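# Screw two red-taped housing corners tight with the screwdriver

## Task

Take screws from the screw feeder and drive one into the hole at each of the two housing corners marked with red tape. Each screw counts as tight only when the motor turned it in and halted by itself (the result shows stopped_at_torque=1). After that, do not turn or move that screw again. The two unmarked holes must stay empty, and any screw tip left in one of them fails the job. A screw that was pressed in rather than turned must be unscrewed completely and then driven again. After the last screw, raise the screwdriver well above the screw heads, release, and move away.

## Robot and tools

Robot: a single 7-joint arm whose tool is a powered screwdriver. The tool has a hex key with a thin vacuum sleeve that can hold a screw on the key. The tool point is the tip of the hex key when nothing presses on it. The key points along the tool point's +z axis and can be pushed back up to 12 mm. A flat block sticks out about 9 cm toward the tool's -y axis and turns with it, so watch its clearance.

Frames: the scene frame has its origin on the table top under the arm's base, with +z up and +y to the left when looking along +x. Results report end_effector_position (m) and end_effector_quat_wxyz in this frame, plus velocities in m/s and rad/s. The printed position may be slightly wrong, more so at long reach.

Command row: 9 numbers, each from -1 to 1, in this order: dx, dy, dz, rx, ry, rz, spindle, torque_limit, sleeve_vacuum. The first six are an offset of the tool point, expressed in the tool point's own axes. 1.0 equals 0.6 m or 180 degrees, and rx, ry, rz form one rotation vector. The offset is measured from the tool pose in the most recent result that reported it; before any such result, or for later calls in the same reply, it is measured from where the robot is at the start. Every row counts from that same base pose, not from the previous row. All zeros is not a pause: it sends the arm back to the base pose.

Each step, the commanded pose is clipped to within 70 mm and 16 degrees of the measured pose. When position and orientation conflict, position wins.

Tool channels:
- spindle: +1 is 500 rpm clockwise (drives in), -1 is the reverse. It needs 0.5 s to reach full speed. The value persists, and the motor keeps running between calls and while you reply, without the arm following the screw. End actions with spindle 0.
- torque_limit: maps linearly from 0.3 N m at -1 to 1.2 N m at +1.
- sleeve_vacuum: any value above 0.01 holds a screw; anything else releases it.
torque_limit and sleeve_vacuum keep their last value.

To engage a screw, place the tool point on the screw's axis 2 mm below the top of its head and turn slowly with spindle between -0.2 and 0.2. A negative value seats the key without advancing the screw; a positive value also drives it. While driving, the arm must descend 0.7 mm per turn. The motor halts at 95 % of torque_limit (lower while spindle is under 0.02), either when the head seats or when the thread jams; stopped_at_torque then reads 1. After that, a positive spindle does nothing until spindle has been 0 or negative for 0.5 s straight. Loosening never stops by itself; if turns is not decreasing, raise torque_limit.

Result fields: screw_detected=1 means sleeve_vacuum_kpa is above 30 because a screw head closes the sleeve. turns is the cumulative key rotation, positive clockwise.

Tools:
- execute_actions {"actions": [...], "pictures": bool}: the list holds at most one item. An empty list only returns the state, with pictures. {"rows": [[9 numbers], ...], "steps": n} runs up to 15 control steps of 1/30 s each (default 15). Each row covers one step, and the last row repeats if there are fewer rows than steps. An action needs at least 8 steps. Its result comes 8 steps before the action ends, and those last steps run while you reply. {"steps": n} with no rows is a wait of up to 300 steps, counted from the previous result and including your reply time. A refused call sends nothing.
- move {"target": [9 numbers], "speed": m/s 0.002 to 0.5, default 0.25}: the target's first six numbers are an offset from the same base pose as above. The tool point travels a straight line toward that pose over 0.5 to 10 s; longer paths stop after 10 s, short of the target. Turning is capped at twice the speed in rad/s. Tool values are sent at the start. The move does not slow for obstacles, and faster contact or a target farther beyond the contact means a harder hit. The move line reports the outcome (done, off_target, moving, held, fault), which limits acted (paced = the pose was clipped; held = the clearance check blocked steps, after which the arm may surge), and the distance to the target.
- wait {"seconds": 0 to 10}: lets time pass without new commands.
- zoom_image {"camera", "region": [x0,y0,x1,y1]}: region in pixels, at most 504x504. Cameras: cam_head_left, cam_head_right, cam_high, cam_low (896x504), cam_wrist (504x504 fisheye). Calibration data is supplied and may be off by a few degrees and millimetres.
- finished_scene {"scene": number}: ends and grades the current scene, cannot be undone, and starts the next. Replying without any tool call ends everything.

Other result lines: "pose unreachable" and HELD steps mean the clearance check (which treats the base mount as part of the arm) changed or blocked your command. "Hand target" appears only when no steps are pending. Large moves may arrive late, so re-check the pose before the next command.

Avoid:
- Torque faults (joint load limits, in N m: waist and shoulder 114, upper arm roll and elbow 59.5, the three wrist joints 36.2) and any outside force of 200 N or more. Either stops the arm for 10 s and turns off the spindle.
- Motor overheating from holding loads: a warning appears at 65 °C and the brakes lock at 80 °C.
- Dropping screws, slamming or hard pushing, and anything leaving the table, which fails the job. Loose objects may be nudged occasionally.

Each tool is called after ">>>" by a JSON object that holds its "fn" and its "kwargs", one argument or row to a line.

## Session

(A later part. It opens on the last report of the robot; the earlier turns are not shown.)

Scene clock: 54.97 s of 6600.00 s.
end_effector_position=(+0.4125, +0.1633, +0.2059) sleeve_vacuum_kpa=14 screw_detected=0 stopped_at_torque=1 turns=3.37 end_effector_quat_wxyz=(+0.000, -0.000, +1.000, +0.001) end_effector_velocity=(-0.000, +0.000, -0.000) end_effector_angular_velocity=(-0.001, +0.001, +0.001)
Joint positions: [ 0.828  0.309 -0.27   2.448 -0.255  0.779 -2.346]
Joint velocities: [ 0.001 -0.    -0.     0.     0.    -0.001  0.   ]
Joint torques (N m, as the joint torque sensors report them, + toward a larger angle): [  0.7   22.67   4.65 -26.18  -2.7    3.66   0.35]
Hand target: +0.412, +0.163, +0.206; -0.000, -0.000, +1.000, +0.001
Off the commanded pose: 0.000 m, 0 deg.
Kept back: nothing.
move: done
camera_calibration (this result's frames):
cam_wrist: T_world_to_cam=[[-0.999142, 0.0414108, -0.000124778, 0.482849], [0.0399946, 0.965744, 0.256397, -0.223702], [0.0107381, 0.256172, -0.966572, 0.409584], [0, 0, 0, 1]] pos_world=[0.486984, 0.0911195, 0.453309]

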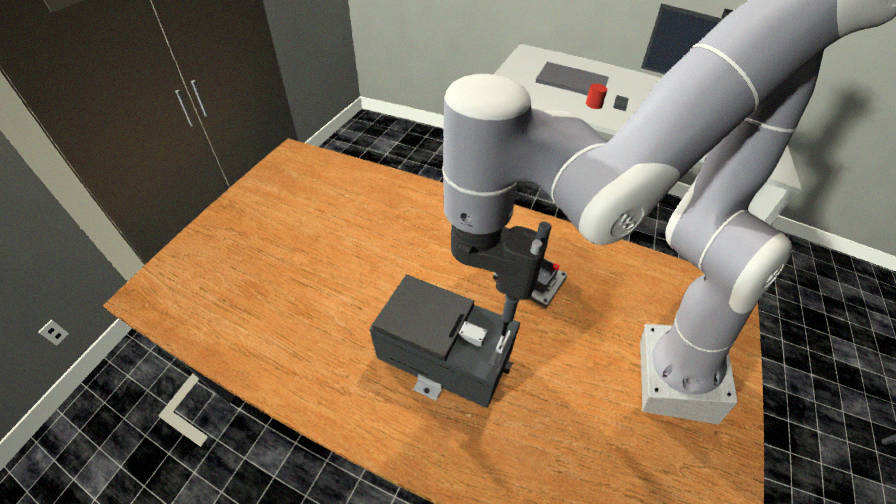

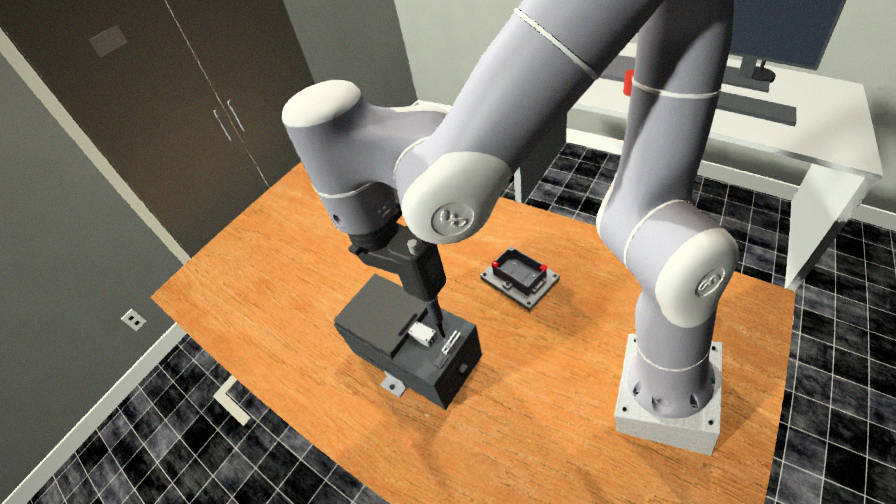

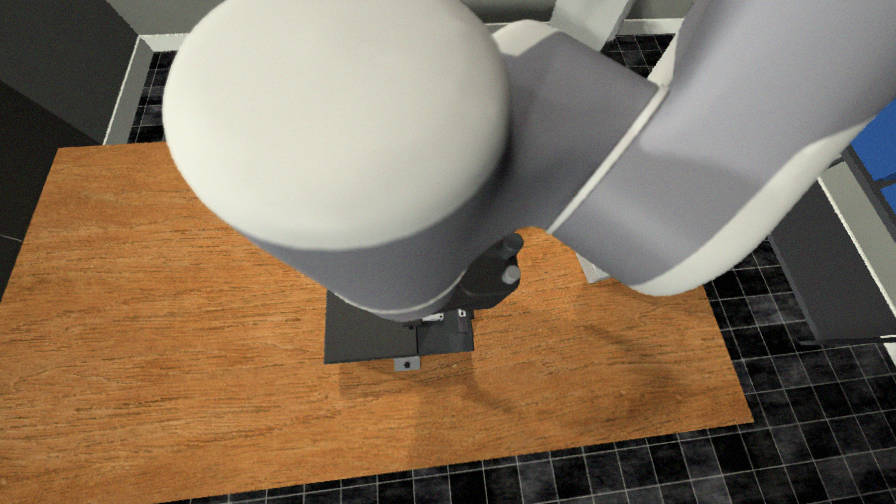

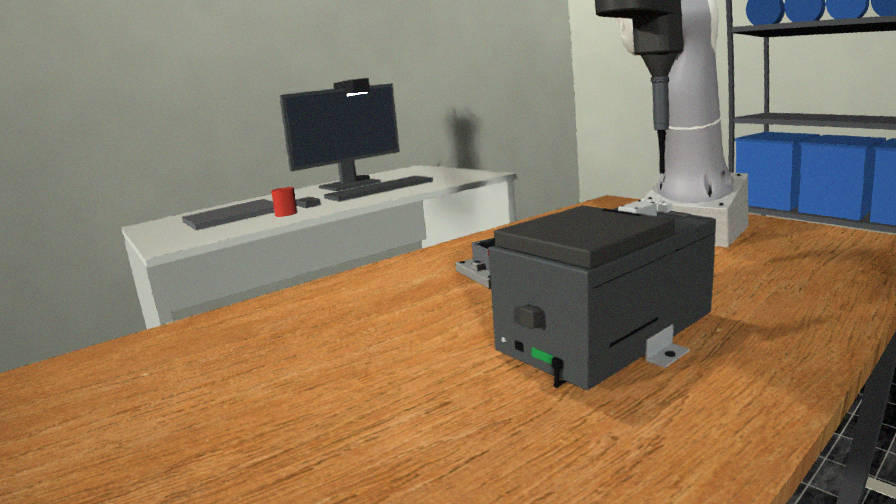

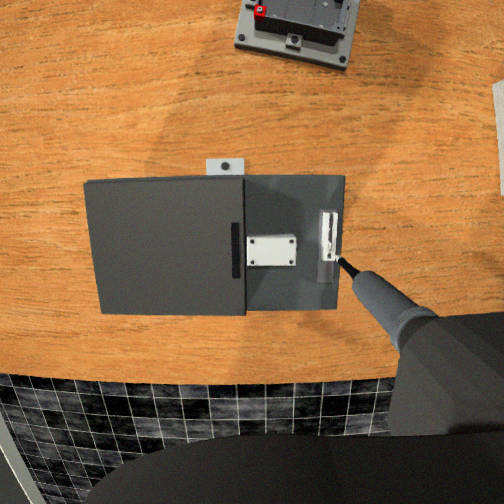

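>>> {"fn": "move", "kwargs": {
  "target": [0.081,-0.569,0.185,0,0,0.5,0,0,1],
  "speed": 0.15
}}

>>> {"fn": "zoom_image", "kwargs": {
  "camera": "cam_wrist",
  "region": [290, 210, 370, 290]
}}

>>> {"fn": "zoom_image", "kwargs": {
  "camera": "cam_head_left",
  "region": [530, 230, 590, 290]
}}

>>> {"fn": "zoom_image", "kwargs": {
  "camera": "cam_head_right",
  "region": [515, 230, 575, 290]
}}

Scene clock: 61.37 s of 6600.00 s.
end_effector_position=(+0.3643, -0.1782, +0.0944) sleeve_vacuum_kpa=14 screw_detected=0 stopped_at_torque=1 turns=3.37 end_effector_quat_wxyz=(-0.000, +0.707, +0.707, +0.000) end_effector_velocity=(+0.000, -0.000, +0.000) end_effector_angular_velocity=(+0.001, -0.002, -0.001)
Joint positions: [ 0.242 -0.019 -0.774  2.561  0.402  1.165 -2.387]
Joint velocities: [-0.001 -0.001 -0.    -0.002  0.005 -0.001 -0.005]
Joint torques (N m, as the joint torque sensors report them, + toward a larger angle): [ -6.58  20.52  -4.36 -14.65  -1.3    3.53  -0.36]
Hand target: +0.364, -0.178, +0.094; -0.000, +0.707, +0.707, +0.001
Off the commanded pose: 0.001 m, 0 deg.
Kept back: nothing.
move: done
camera_calibration (this result's frames):
cam_wrist: T_world_to_cam=[[0.0408911, 0.999163, 0.000900453, 0.240452], [0.966268, -0.0397742, 0.254449, -0.379801], [0.254272, -0.00953464, -0.967086, 0.253857], [0, 0, 0, 1]] pos_world=[0.292608, -0.252936, 0.341925]

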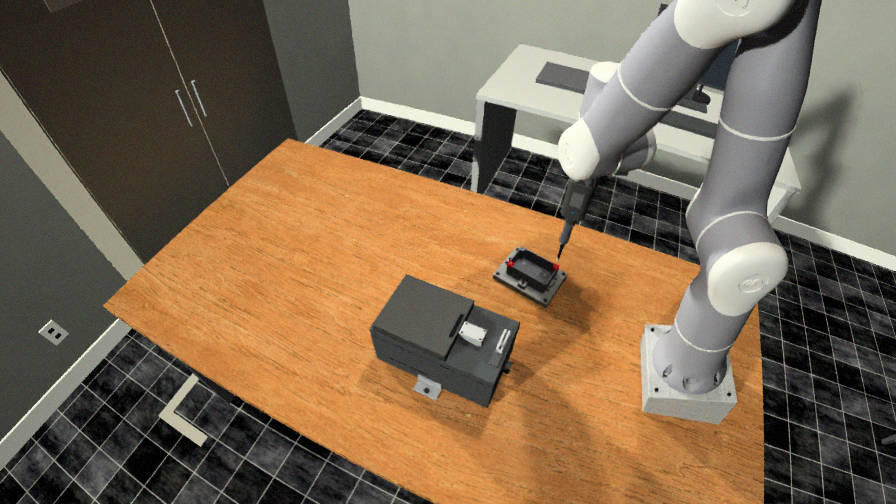

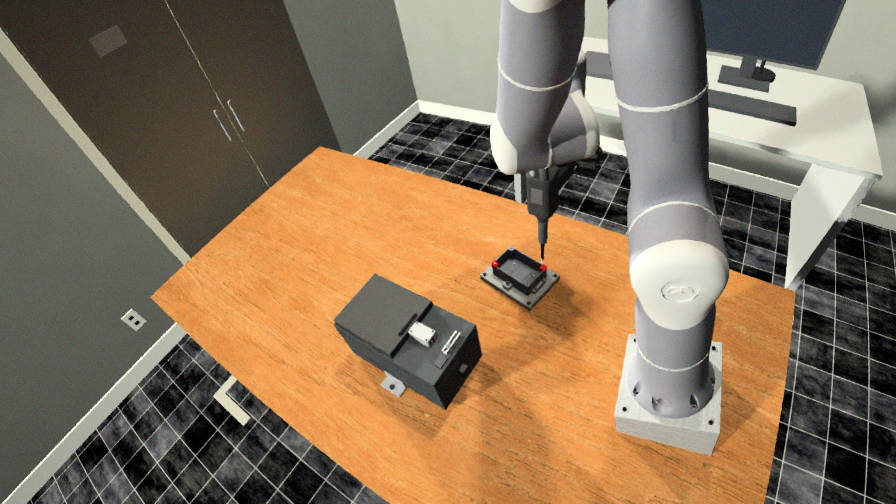

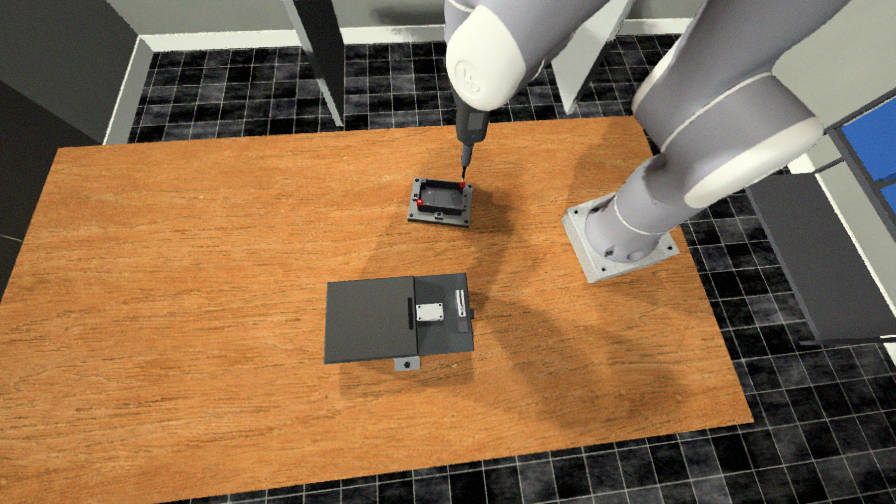

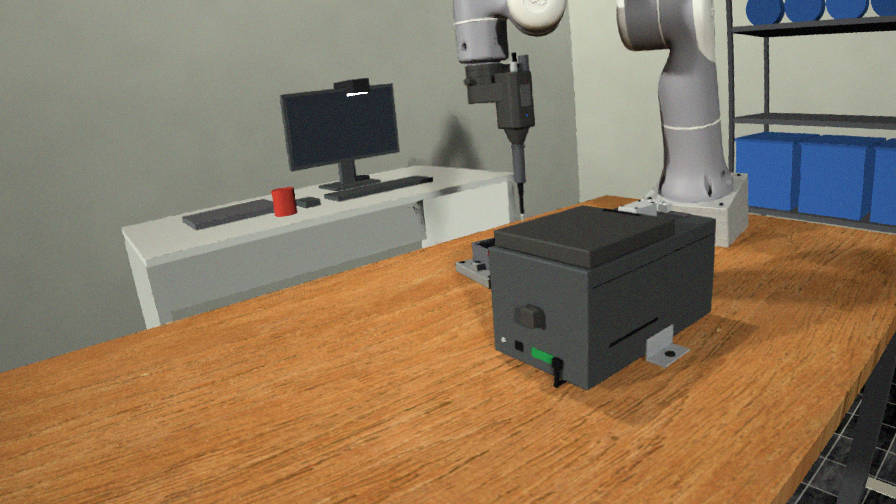

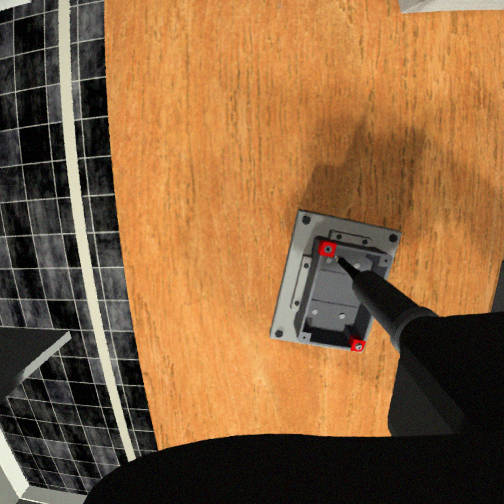

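Region (290, 210, 370, 290) of cam_wrist's 504x504 image, scaled by 6.300, with more detail than that image has.

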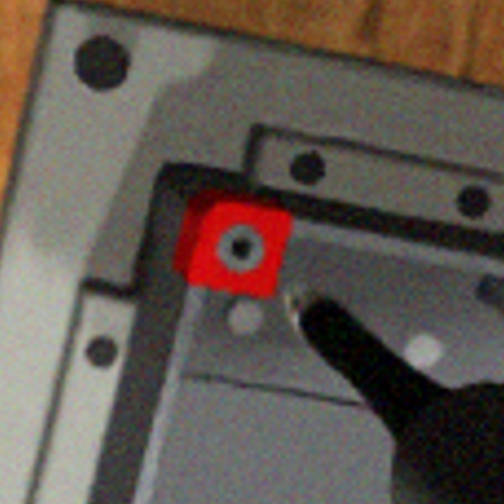

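Region (530, 230, 590, 290) of cam_head_left's 896x504 image, scaled by 8.400, with more detail than that image has.

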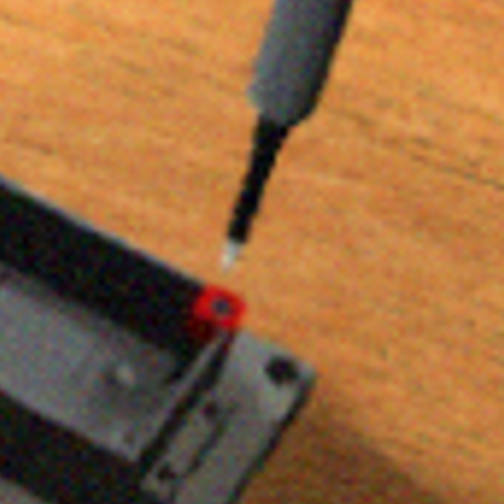

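Region (515, 230, 575, 290) of cam_head_right's 896x504 image, scaled by 8.400, with more detail than that image has.

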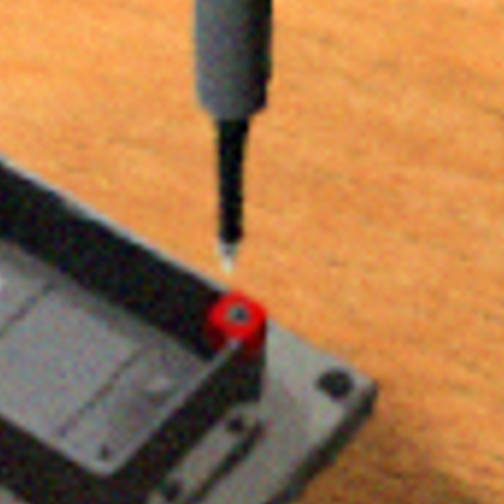

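>>> {"fn": "move", "kwargs": {
  "target": [-0.0043,-0.0038,0.0268,0,0,0,0,0,1],
  "speed": 0.03
}}

>>> {"fn": "zoom_image", "kwargs": {
  "camera": "cam_wrist",
  "region": [310, 230, 370, 290]
}}

>>> {"fn": "zoom_image", "kwargs": {
  "camera": "cam_head_left",
  "region": [540, 240, 580, 280]
}}

>>> {"fn": "zoom_image", "kwargs": {
  "camera": "cam_head_right",
  "region": [523, 240, 563, 280]
}}

Scene clock: 62.60 s of 6600.00 s.
end_effector_position=(+0.3619, -0.1808, +0.0783) sleeve_vacuum_kpa=14 screw_detected=0 stopped_at_torque=1 turns=3.37 end_effector_quat_wxyz=(-0.000, +0.707, +0.707, +0.000) end_effector_velocity=(+0.000, +0.000, -0.000) end_effector_angular_velocity=(+0.001, -0.001, +0.002)
Joint positions: [ 0.234 -0.12  -0.761  2.508  0.577  1.157 -2.529]
Joint velocities: [-0.    -0.     0.    -0.001  0.002 -0.001 -0.003]
Joint torques (N m, as the joint torque sensors report them, + toward a larger angle): [ -6.82  23.12  -4.21 -13.13  -1.35   3.71  -0.08]
Hand target: +0.362, -0.181, +0.078; -0.000, +0.707, +0.707, +0.000
Off the commanded pose: 0.000 m, 0 deg.
Kept back: nothing.
move: done
camera_calibration (this result's frames):
cam_wrist: T_world_to_cam=[[0.0409042, 0.999163, 0.00076067, 0.2432], [0.966341, -0.039754, 0.254173, -0.37347], [0.25399, -0.00966167, -0.967158, 0.238952], [0, 0, 0, 1]] pos_world=[0.29026, -0.255534, 0.325846]

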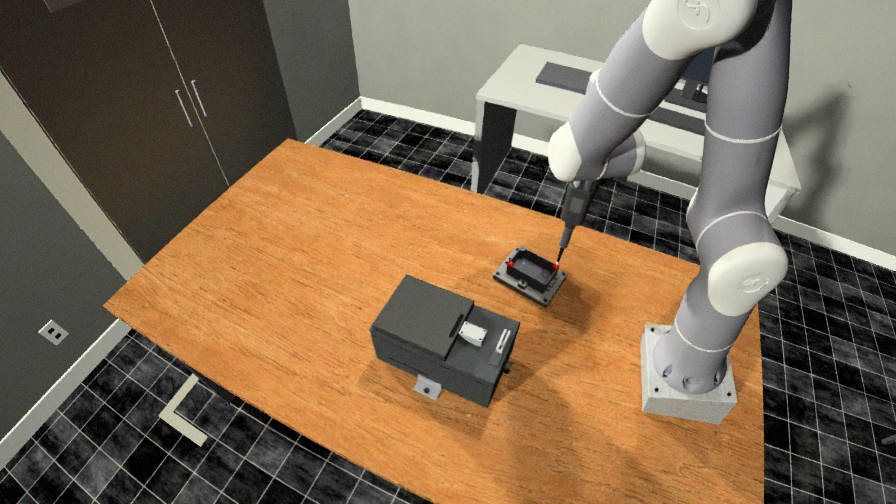

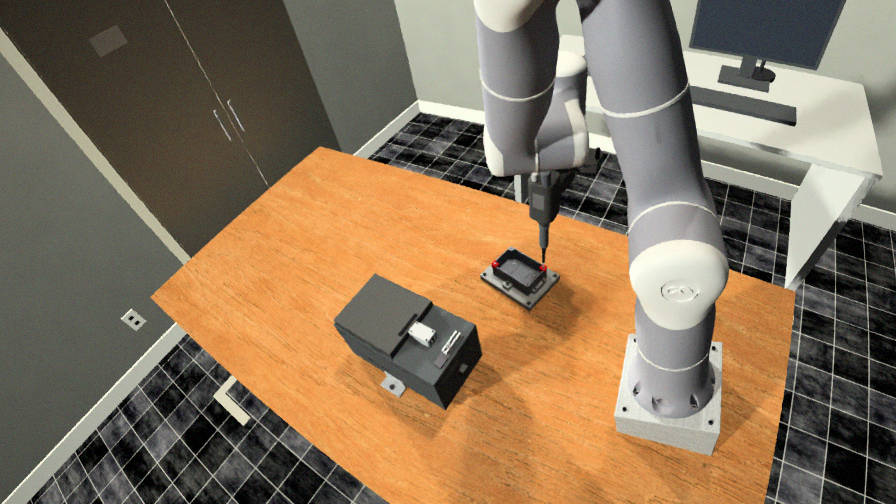

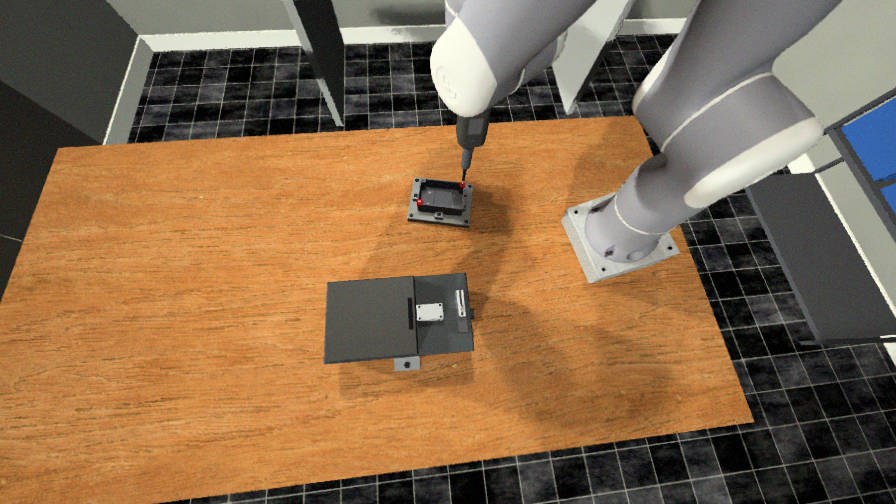

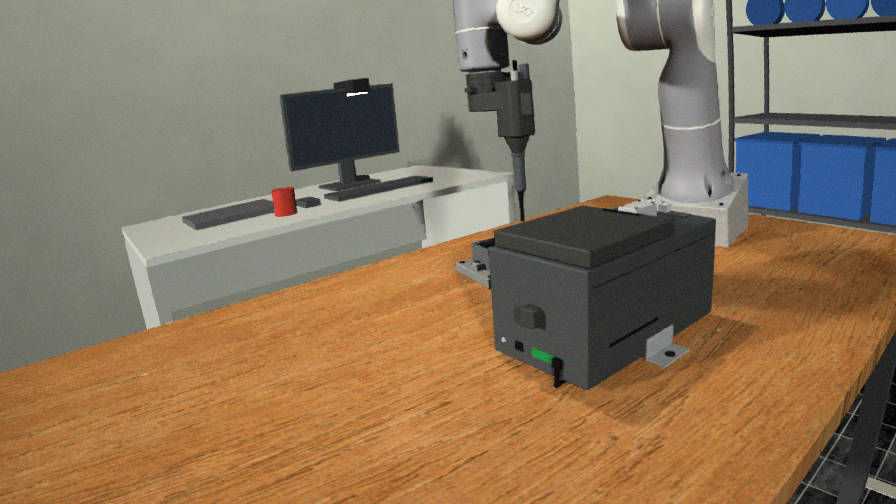

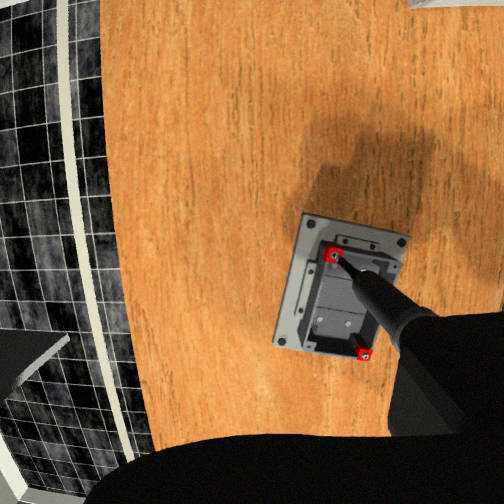

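Region (310, 230, 370, 290) of cam_wrist's 504x504 image, scaled by 8.400, with more detail than that image has.

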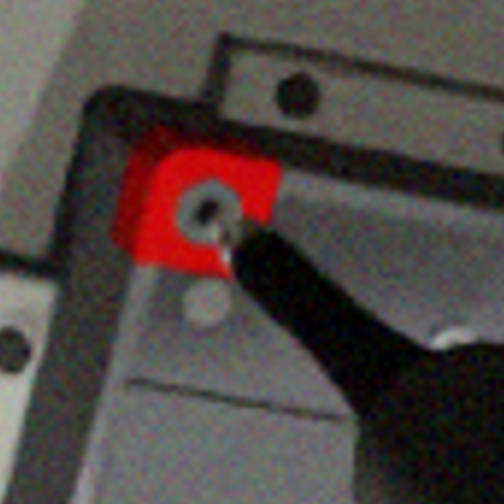

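Region (540, 240, 580, 280) of cam_head_left's 896x504 image, scaled by 12.600, with more detail than that image has.

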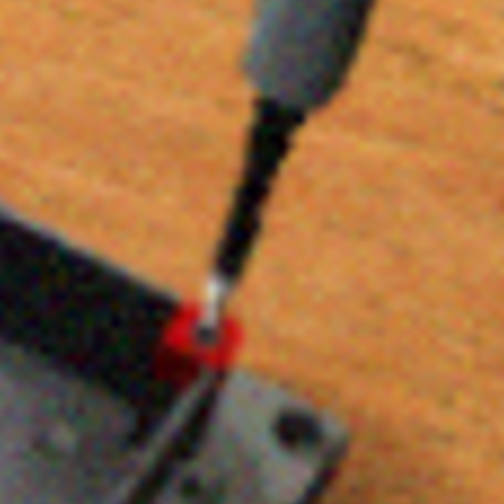

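Region (523, 240, 563, 280) of cam_head_right's 896x504 image, scaled by 12.600, with more detail than that image has.

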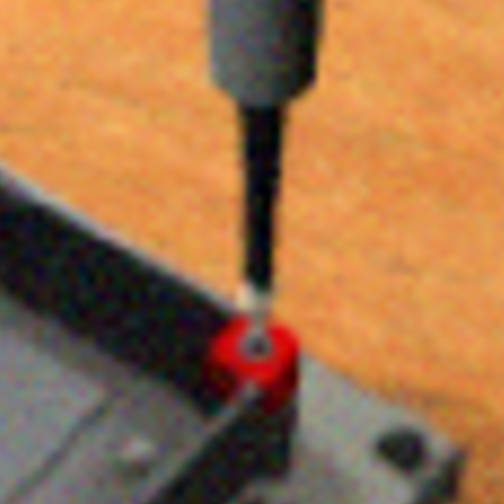

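>>> {"fn": "move", "kwargs": {
  "target": [0,0,0.0145,0,0,0,-0.1,0,1],
  "speed": 0.004
}}

>>> {"fn": "execute_actions", "kwargs": {
  "actions": [
    {"rows":[[0,0,0,0,0,0,0,0,1]],"steps":8}
  ]
}}

>>> {"fn": "zoom_image", "kwargs": {
  "camera": "cam_wrist",
  "region": [315, 235, 355, 275]
}}

>>> {"fn": "zoom_image", "kwargs": {
  "camera": "cam_head_right",
  "region": [523, 240, 563, 280]
}}

Scene clock: 65.27 s of 6600.00 s.
end_effector_position=(+0.3618, -0.1809, +0.0697) sleeve_vacuum_kpa=14 screw_detected=0 stopped_at_torque=1 turns=1.38 end_effector_quat_wxyz=(-0.000, +0.707, +0.707, +0.000) end_effector_velocity=(-0.000, +0.000, -0.000) end_effector_angular_velocity=(+0.001, +0.001, +0.001)
Joint positions: [ 0.22  -0.168 -0.741  2.482  0.653  1.153 -2.587]
Joint velocities: [ 0.    -0.     0.     0.     0.    -0.001 -0.001]
Joint torques (N m, as the joint torque sensors report them, + toward a larger angle): [ -6.38  23.65  -4.47 -12.35  -1.19   3.68  -0.31]
Hand target: +0.362, -0.181, +0.070; -0.000, +0.707, +0.707, +0.000
Off the commanded pose: 0.000 m, 0 deg.
Kept back: nothing.
move: done
camera_calibration (this result's frames):
cam_wrist: T_world_to_cam=[[0.0408426, 0.999165, 0.000556684, 0.243361], [0.966358, -0.0396431, 0.254127, -0.371214], [0.253937, -0.00984124, -0.967171, 0.230583], [0, 0, 0, 1]] pos_world=[0.290233, -0.255605, 0.317213]

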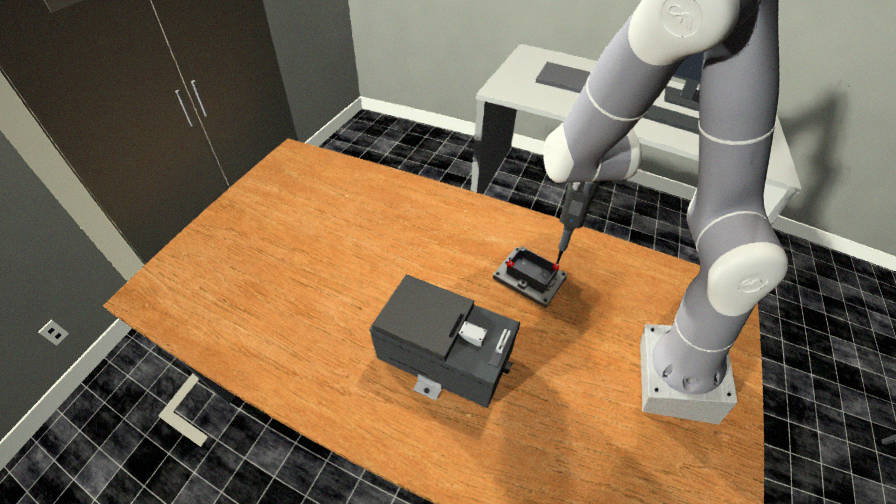

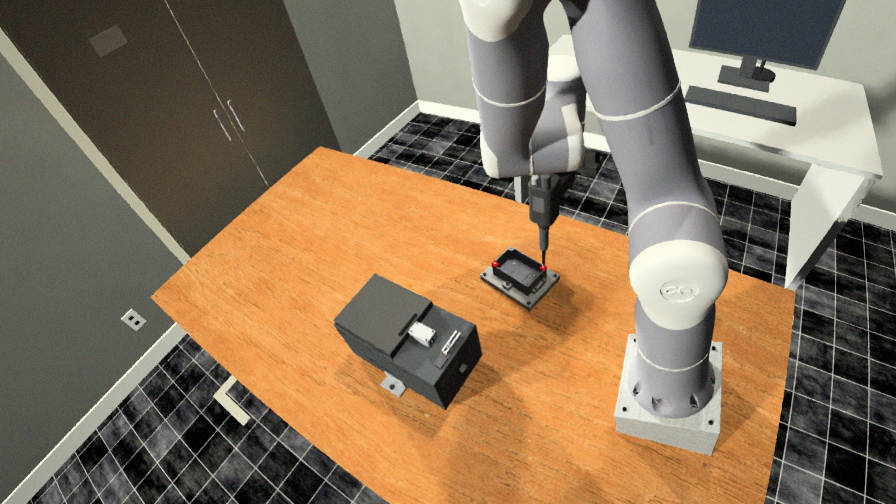

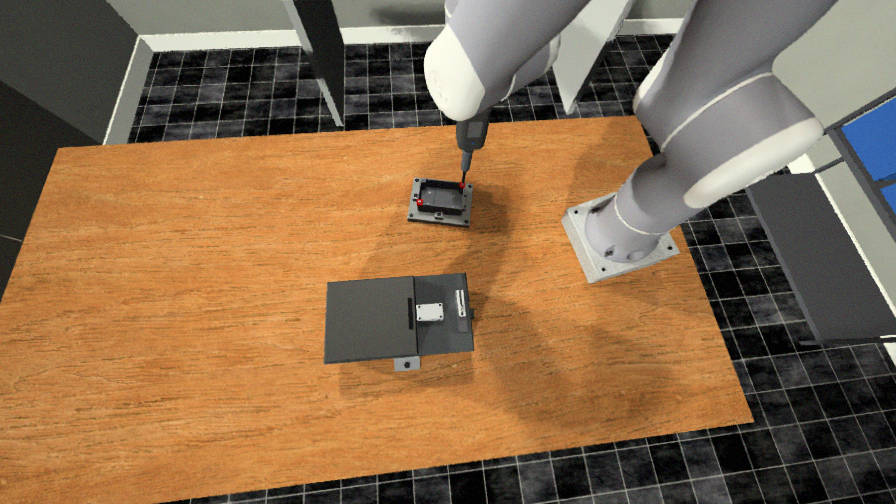

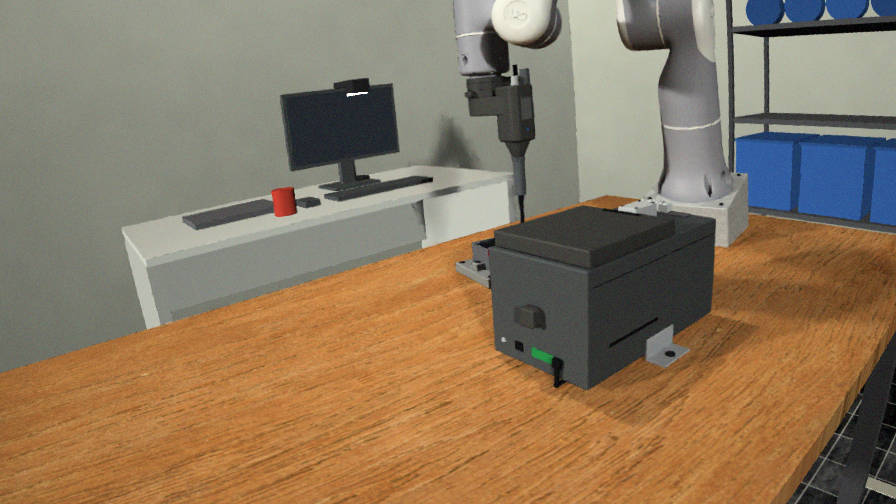

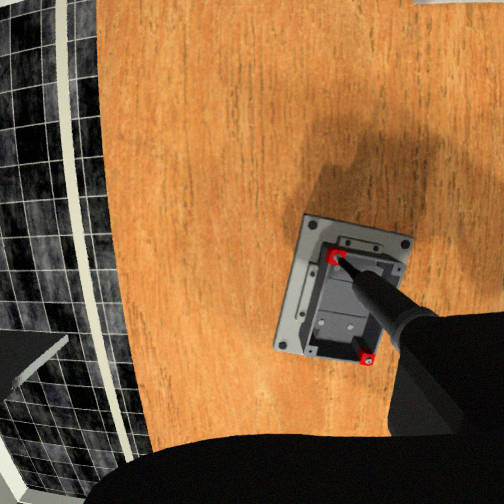

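Scene clock: 65.30 s of 6600.00 s.
end_effector_position=(+0.3618, -0.1809, +0.0697) sleeve_vacuum_kpa=14 screw_detected=0 stopped_at_torque=1 turns=1.35 end_effector_quat_wxyz=(-0.000, +0.707, +0.707, +0.000) end_effector_velocity=(-0.000, +0.000, -0.000) end_effector_angular_velocity=(+0.000, +0.000, +0.002)
Joint positions: [ 0.22  -0.168 -0.741  2.482  0.653  1.153 -2.587]
Joint velocities: [-0.    -0.     0.    -0.    -0.    -0.    -0.002]
Joint torques (N m, as the joint torque sensors report them, + toward a larger angle): [ -6.74  23.18  -4.61 -12.27  -1.2    3.58  -0.28]
Kept back: the last 8 steps of this action, its rows measured from the state above.
Steps of this call (step 1: nothing new was sent). Readings (end_effector_position | what the end effector reports):
1: the state above

Region (315, 235, 355, 275) of cam_wrist's 504x504 image, scaled by 12.600, with more detail than that image has.

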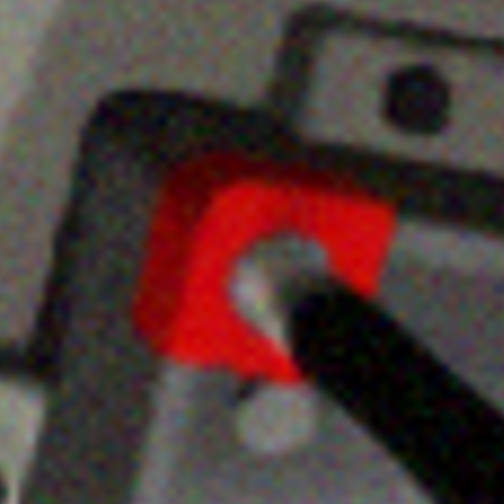

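Region (523, 240, 563, 280) of cam_head_right's 896x504 image, scaled by 12.600, with more detail than that image has.

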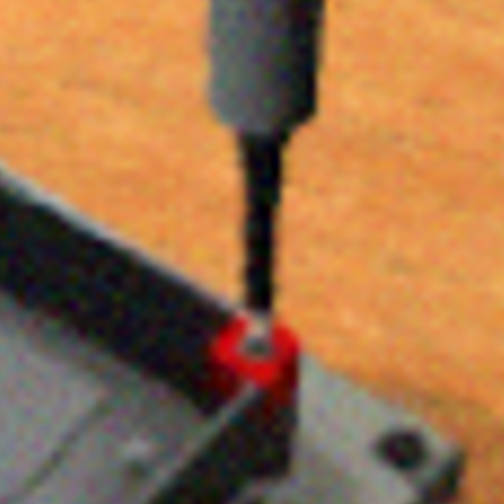

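Drive slowly for 4 mm.

>>> {"fn": "move", "kwargs": {
  "target": [0,0,0.007,0,0,0,0.2,0,1],
  "speed": 0.002
}}

>>> {"fn": "execute_actions", "kwargs": {
  "actions": [
    {"rows":[[0,0,0,0,0,0,0,0,1]],"steps":8}
  ]
}}

>>> {"fn": "zoom_image", "kwargs": {
  "camera": "cam_wrist",
  "region": [315, 235, 355, 275]
}}

>>> {"fn": "zoom_image", "kwargs": {
  "camera": "cam_head_right",
  "region": [523, 240, 563, 280]
}}

Scene clock: 68.00 s of 6600.00 s.
end_effector_position=(+0.3619, -0.1809, +0.0655) sleeve_vacuum_kpa=40 screw_detected=1 stopped_at_torque=0 turns=5.18 end_effector_quat_wxyz=(-0.000, +0.707, +0.708, +0.000) end_effector_velocity=(+0.000, +0.000, -0.000) end_effector_angular_velocity=(-0.000, -0.000, -0.000)
Joint positions: [ 0.212 -0.19  -0.731  2.47   0.686  1.151 -2.612]
Joint velocities: [ 0. -0.  0. -0.  0.  0.  0.]
Joint torques (N m, as the joint torque sensors report them, + toward a larger angle): [ -7.01  23.9   -5.4  -11.6   -1.49   3.83  -0.41]
Hand target: +0.362, -0.181, +0.065; -0.000, +0.707, +0.707, +0.000
Off your previous action's commanded pose: 0.000 m, 0 deg at its last step (step 8 of this call).
Off the commanded pose: 0.000 m, 0 deg.
Kept back: nothing.
move: done
camera_calibration (this result's frames):
cam_wrist: T_world_to_cam=[[0.0407092, 0.999171, 0.000604302, 0.243387], [0.966356, -0.0395259, 0.254153, -0.370175], [0.253966, -0.0097624, -0.967164, 0.226572], [0, 0, 0, 1]] pos_world=[0.290271, -0.255604, 0.313066]

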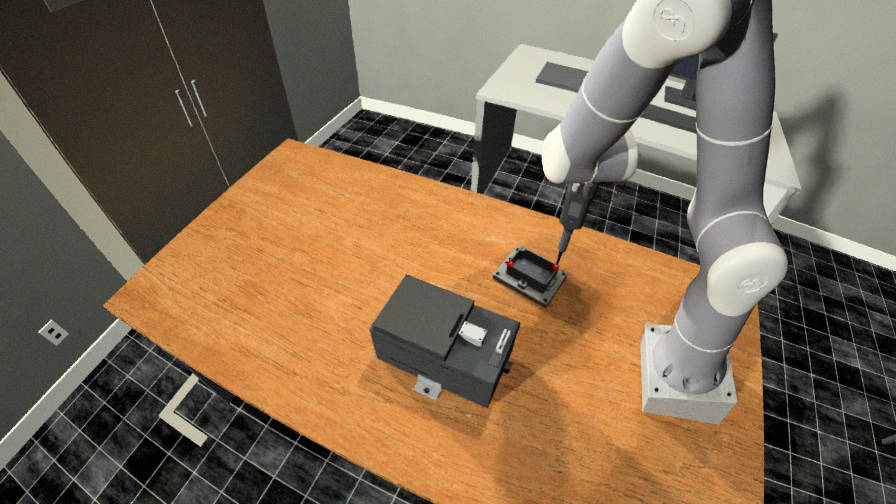

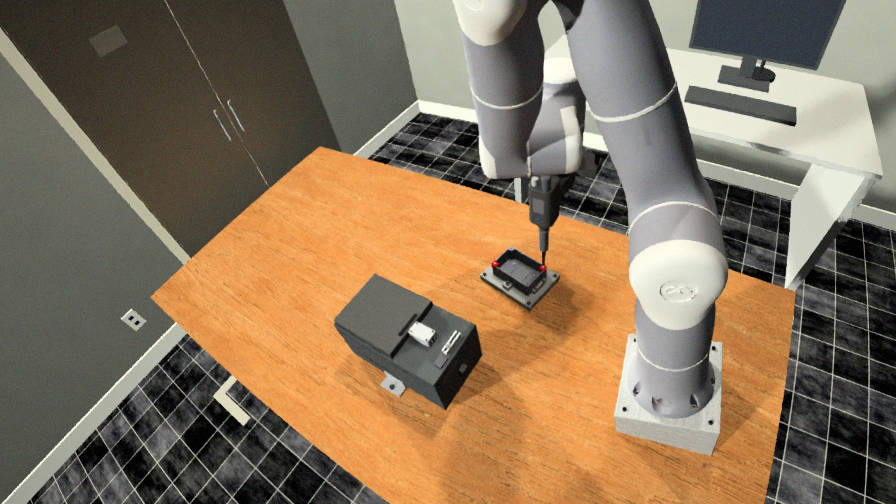

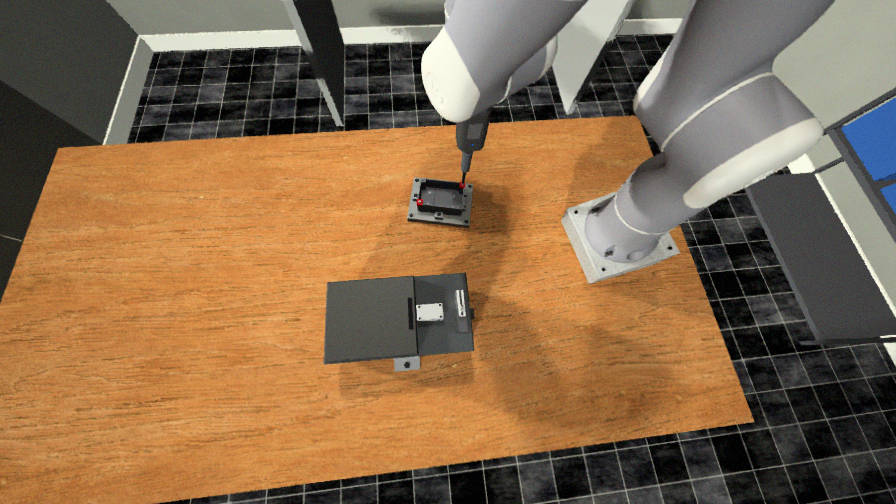

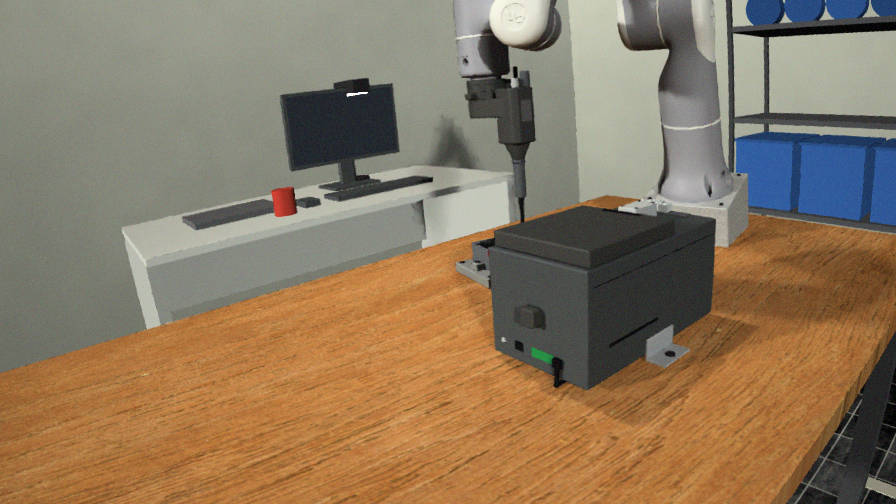

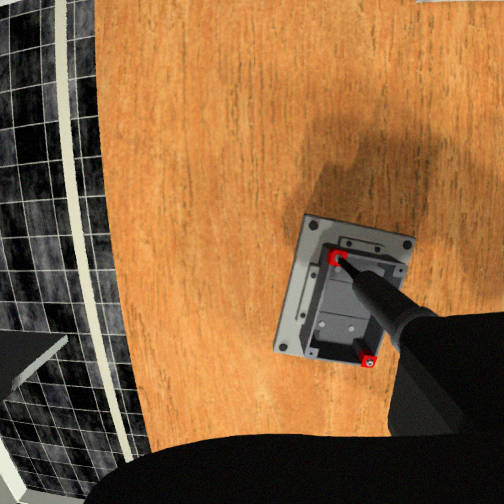

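Scene clock: 68.03 s of 6600.00 s.
end_effector_position=(+0.3619, -0.1809, +0.0655) sleeve_vacuum_kpa=40 screw_detected=1 stopped_at_torque=0 turns=5.24 end_effector_quat_wxyz=(-0.000, +0.707, +0.708, +0.000) end_effector_velocity=(-0.000, -0.000, +0.000) end_effector_angular_velocity=(+0.000, +0.000, +0.001)
Joint positions: [ 0.212 -0.19  -0.731  2.47   0.686  1.151 -2.612]
Joint velocities: [-0.    -0.    -0.     0.    -0.    -0.    -0.001]
Joint torques (N m, as the joint torque sensors report them, + toward a larger angle): [ -6.87  23.69  -5.43 -11.67  -1.5    3.96  -0.33]
Kept back: the last 8 steps of this action, its rows measured from the state above.
Steps of this call (step 1: nothing new was sent). Readings (end_effector_position | what the end effector reports):
1: the state above

Region (315, 235, 355, 275) of cam_wrist's 504x504 image, scaled by 12.600, with more detail than that image has.

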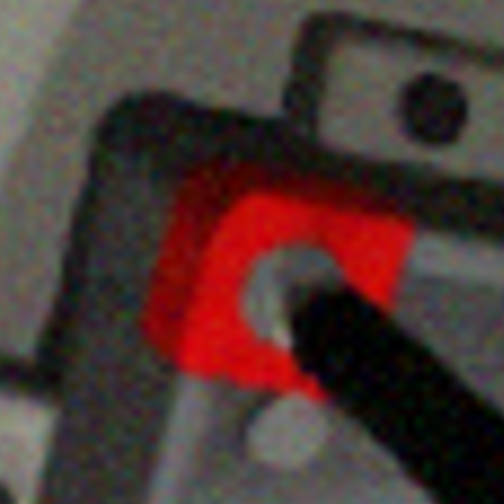

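Region (523, 240, 563, 280) of cam_head_right's 896x504 image, scaled by 12.600, with more detail than that image has.

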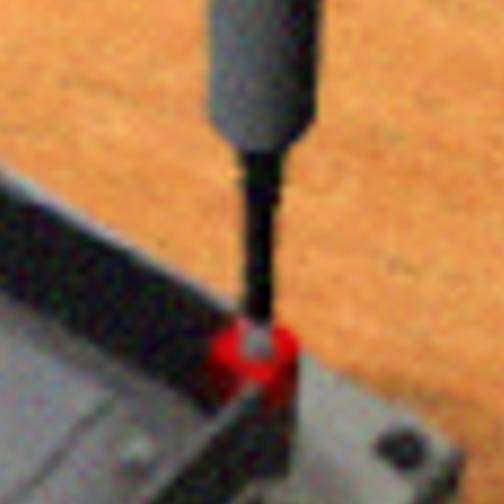

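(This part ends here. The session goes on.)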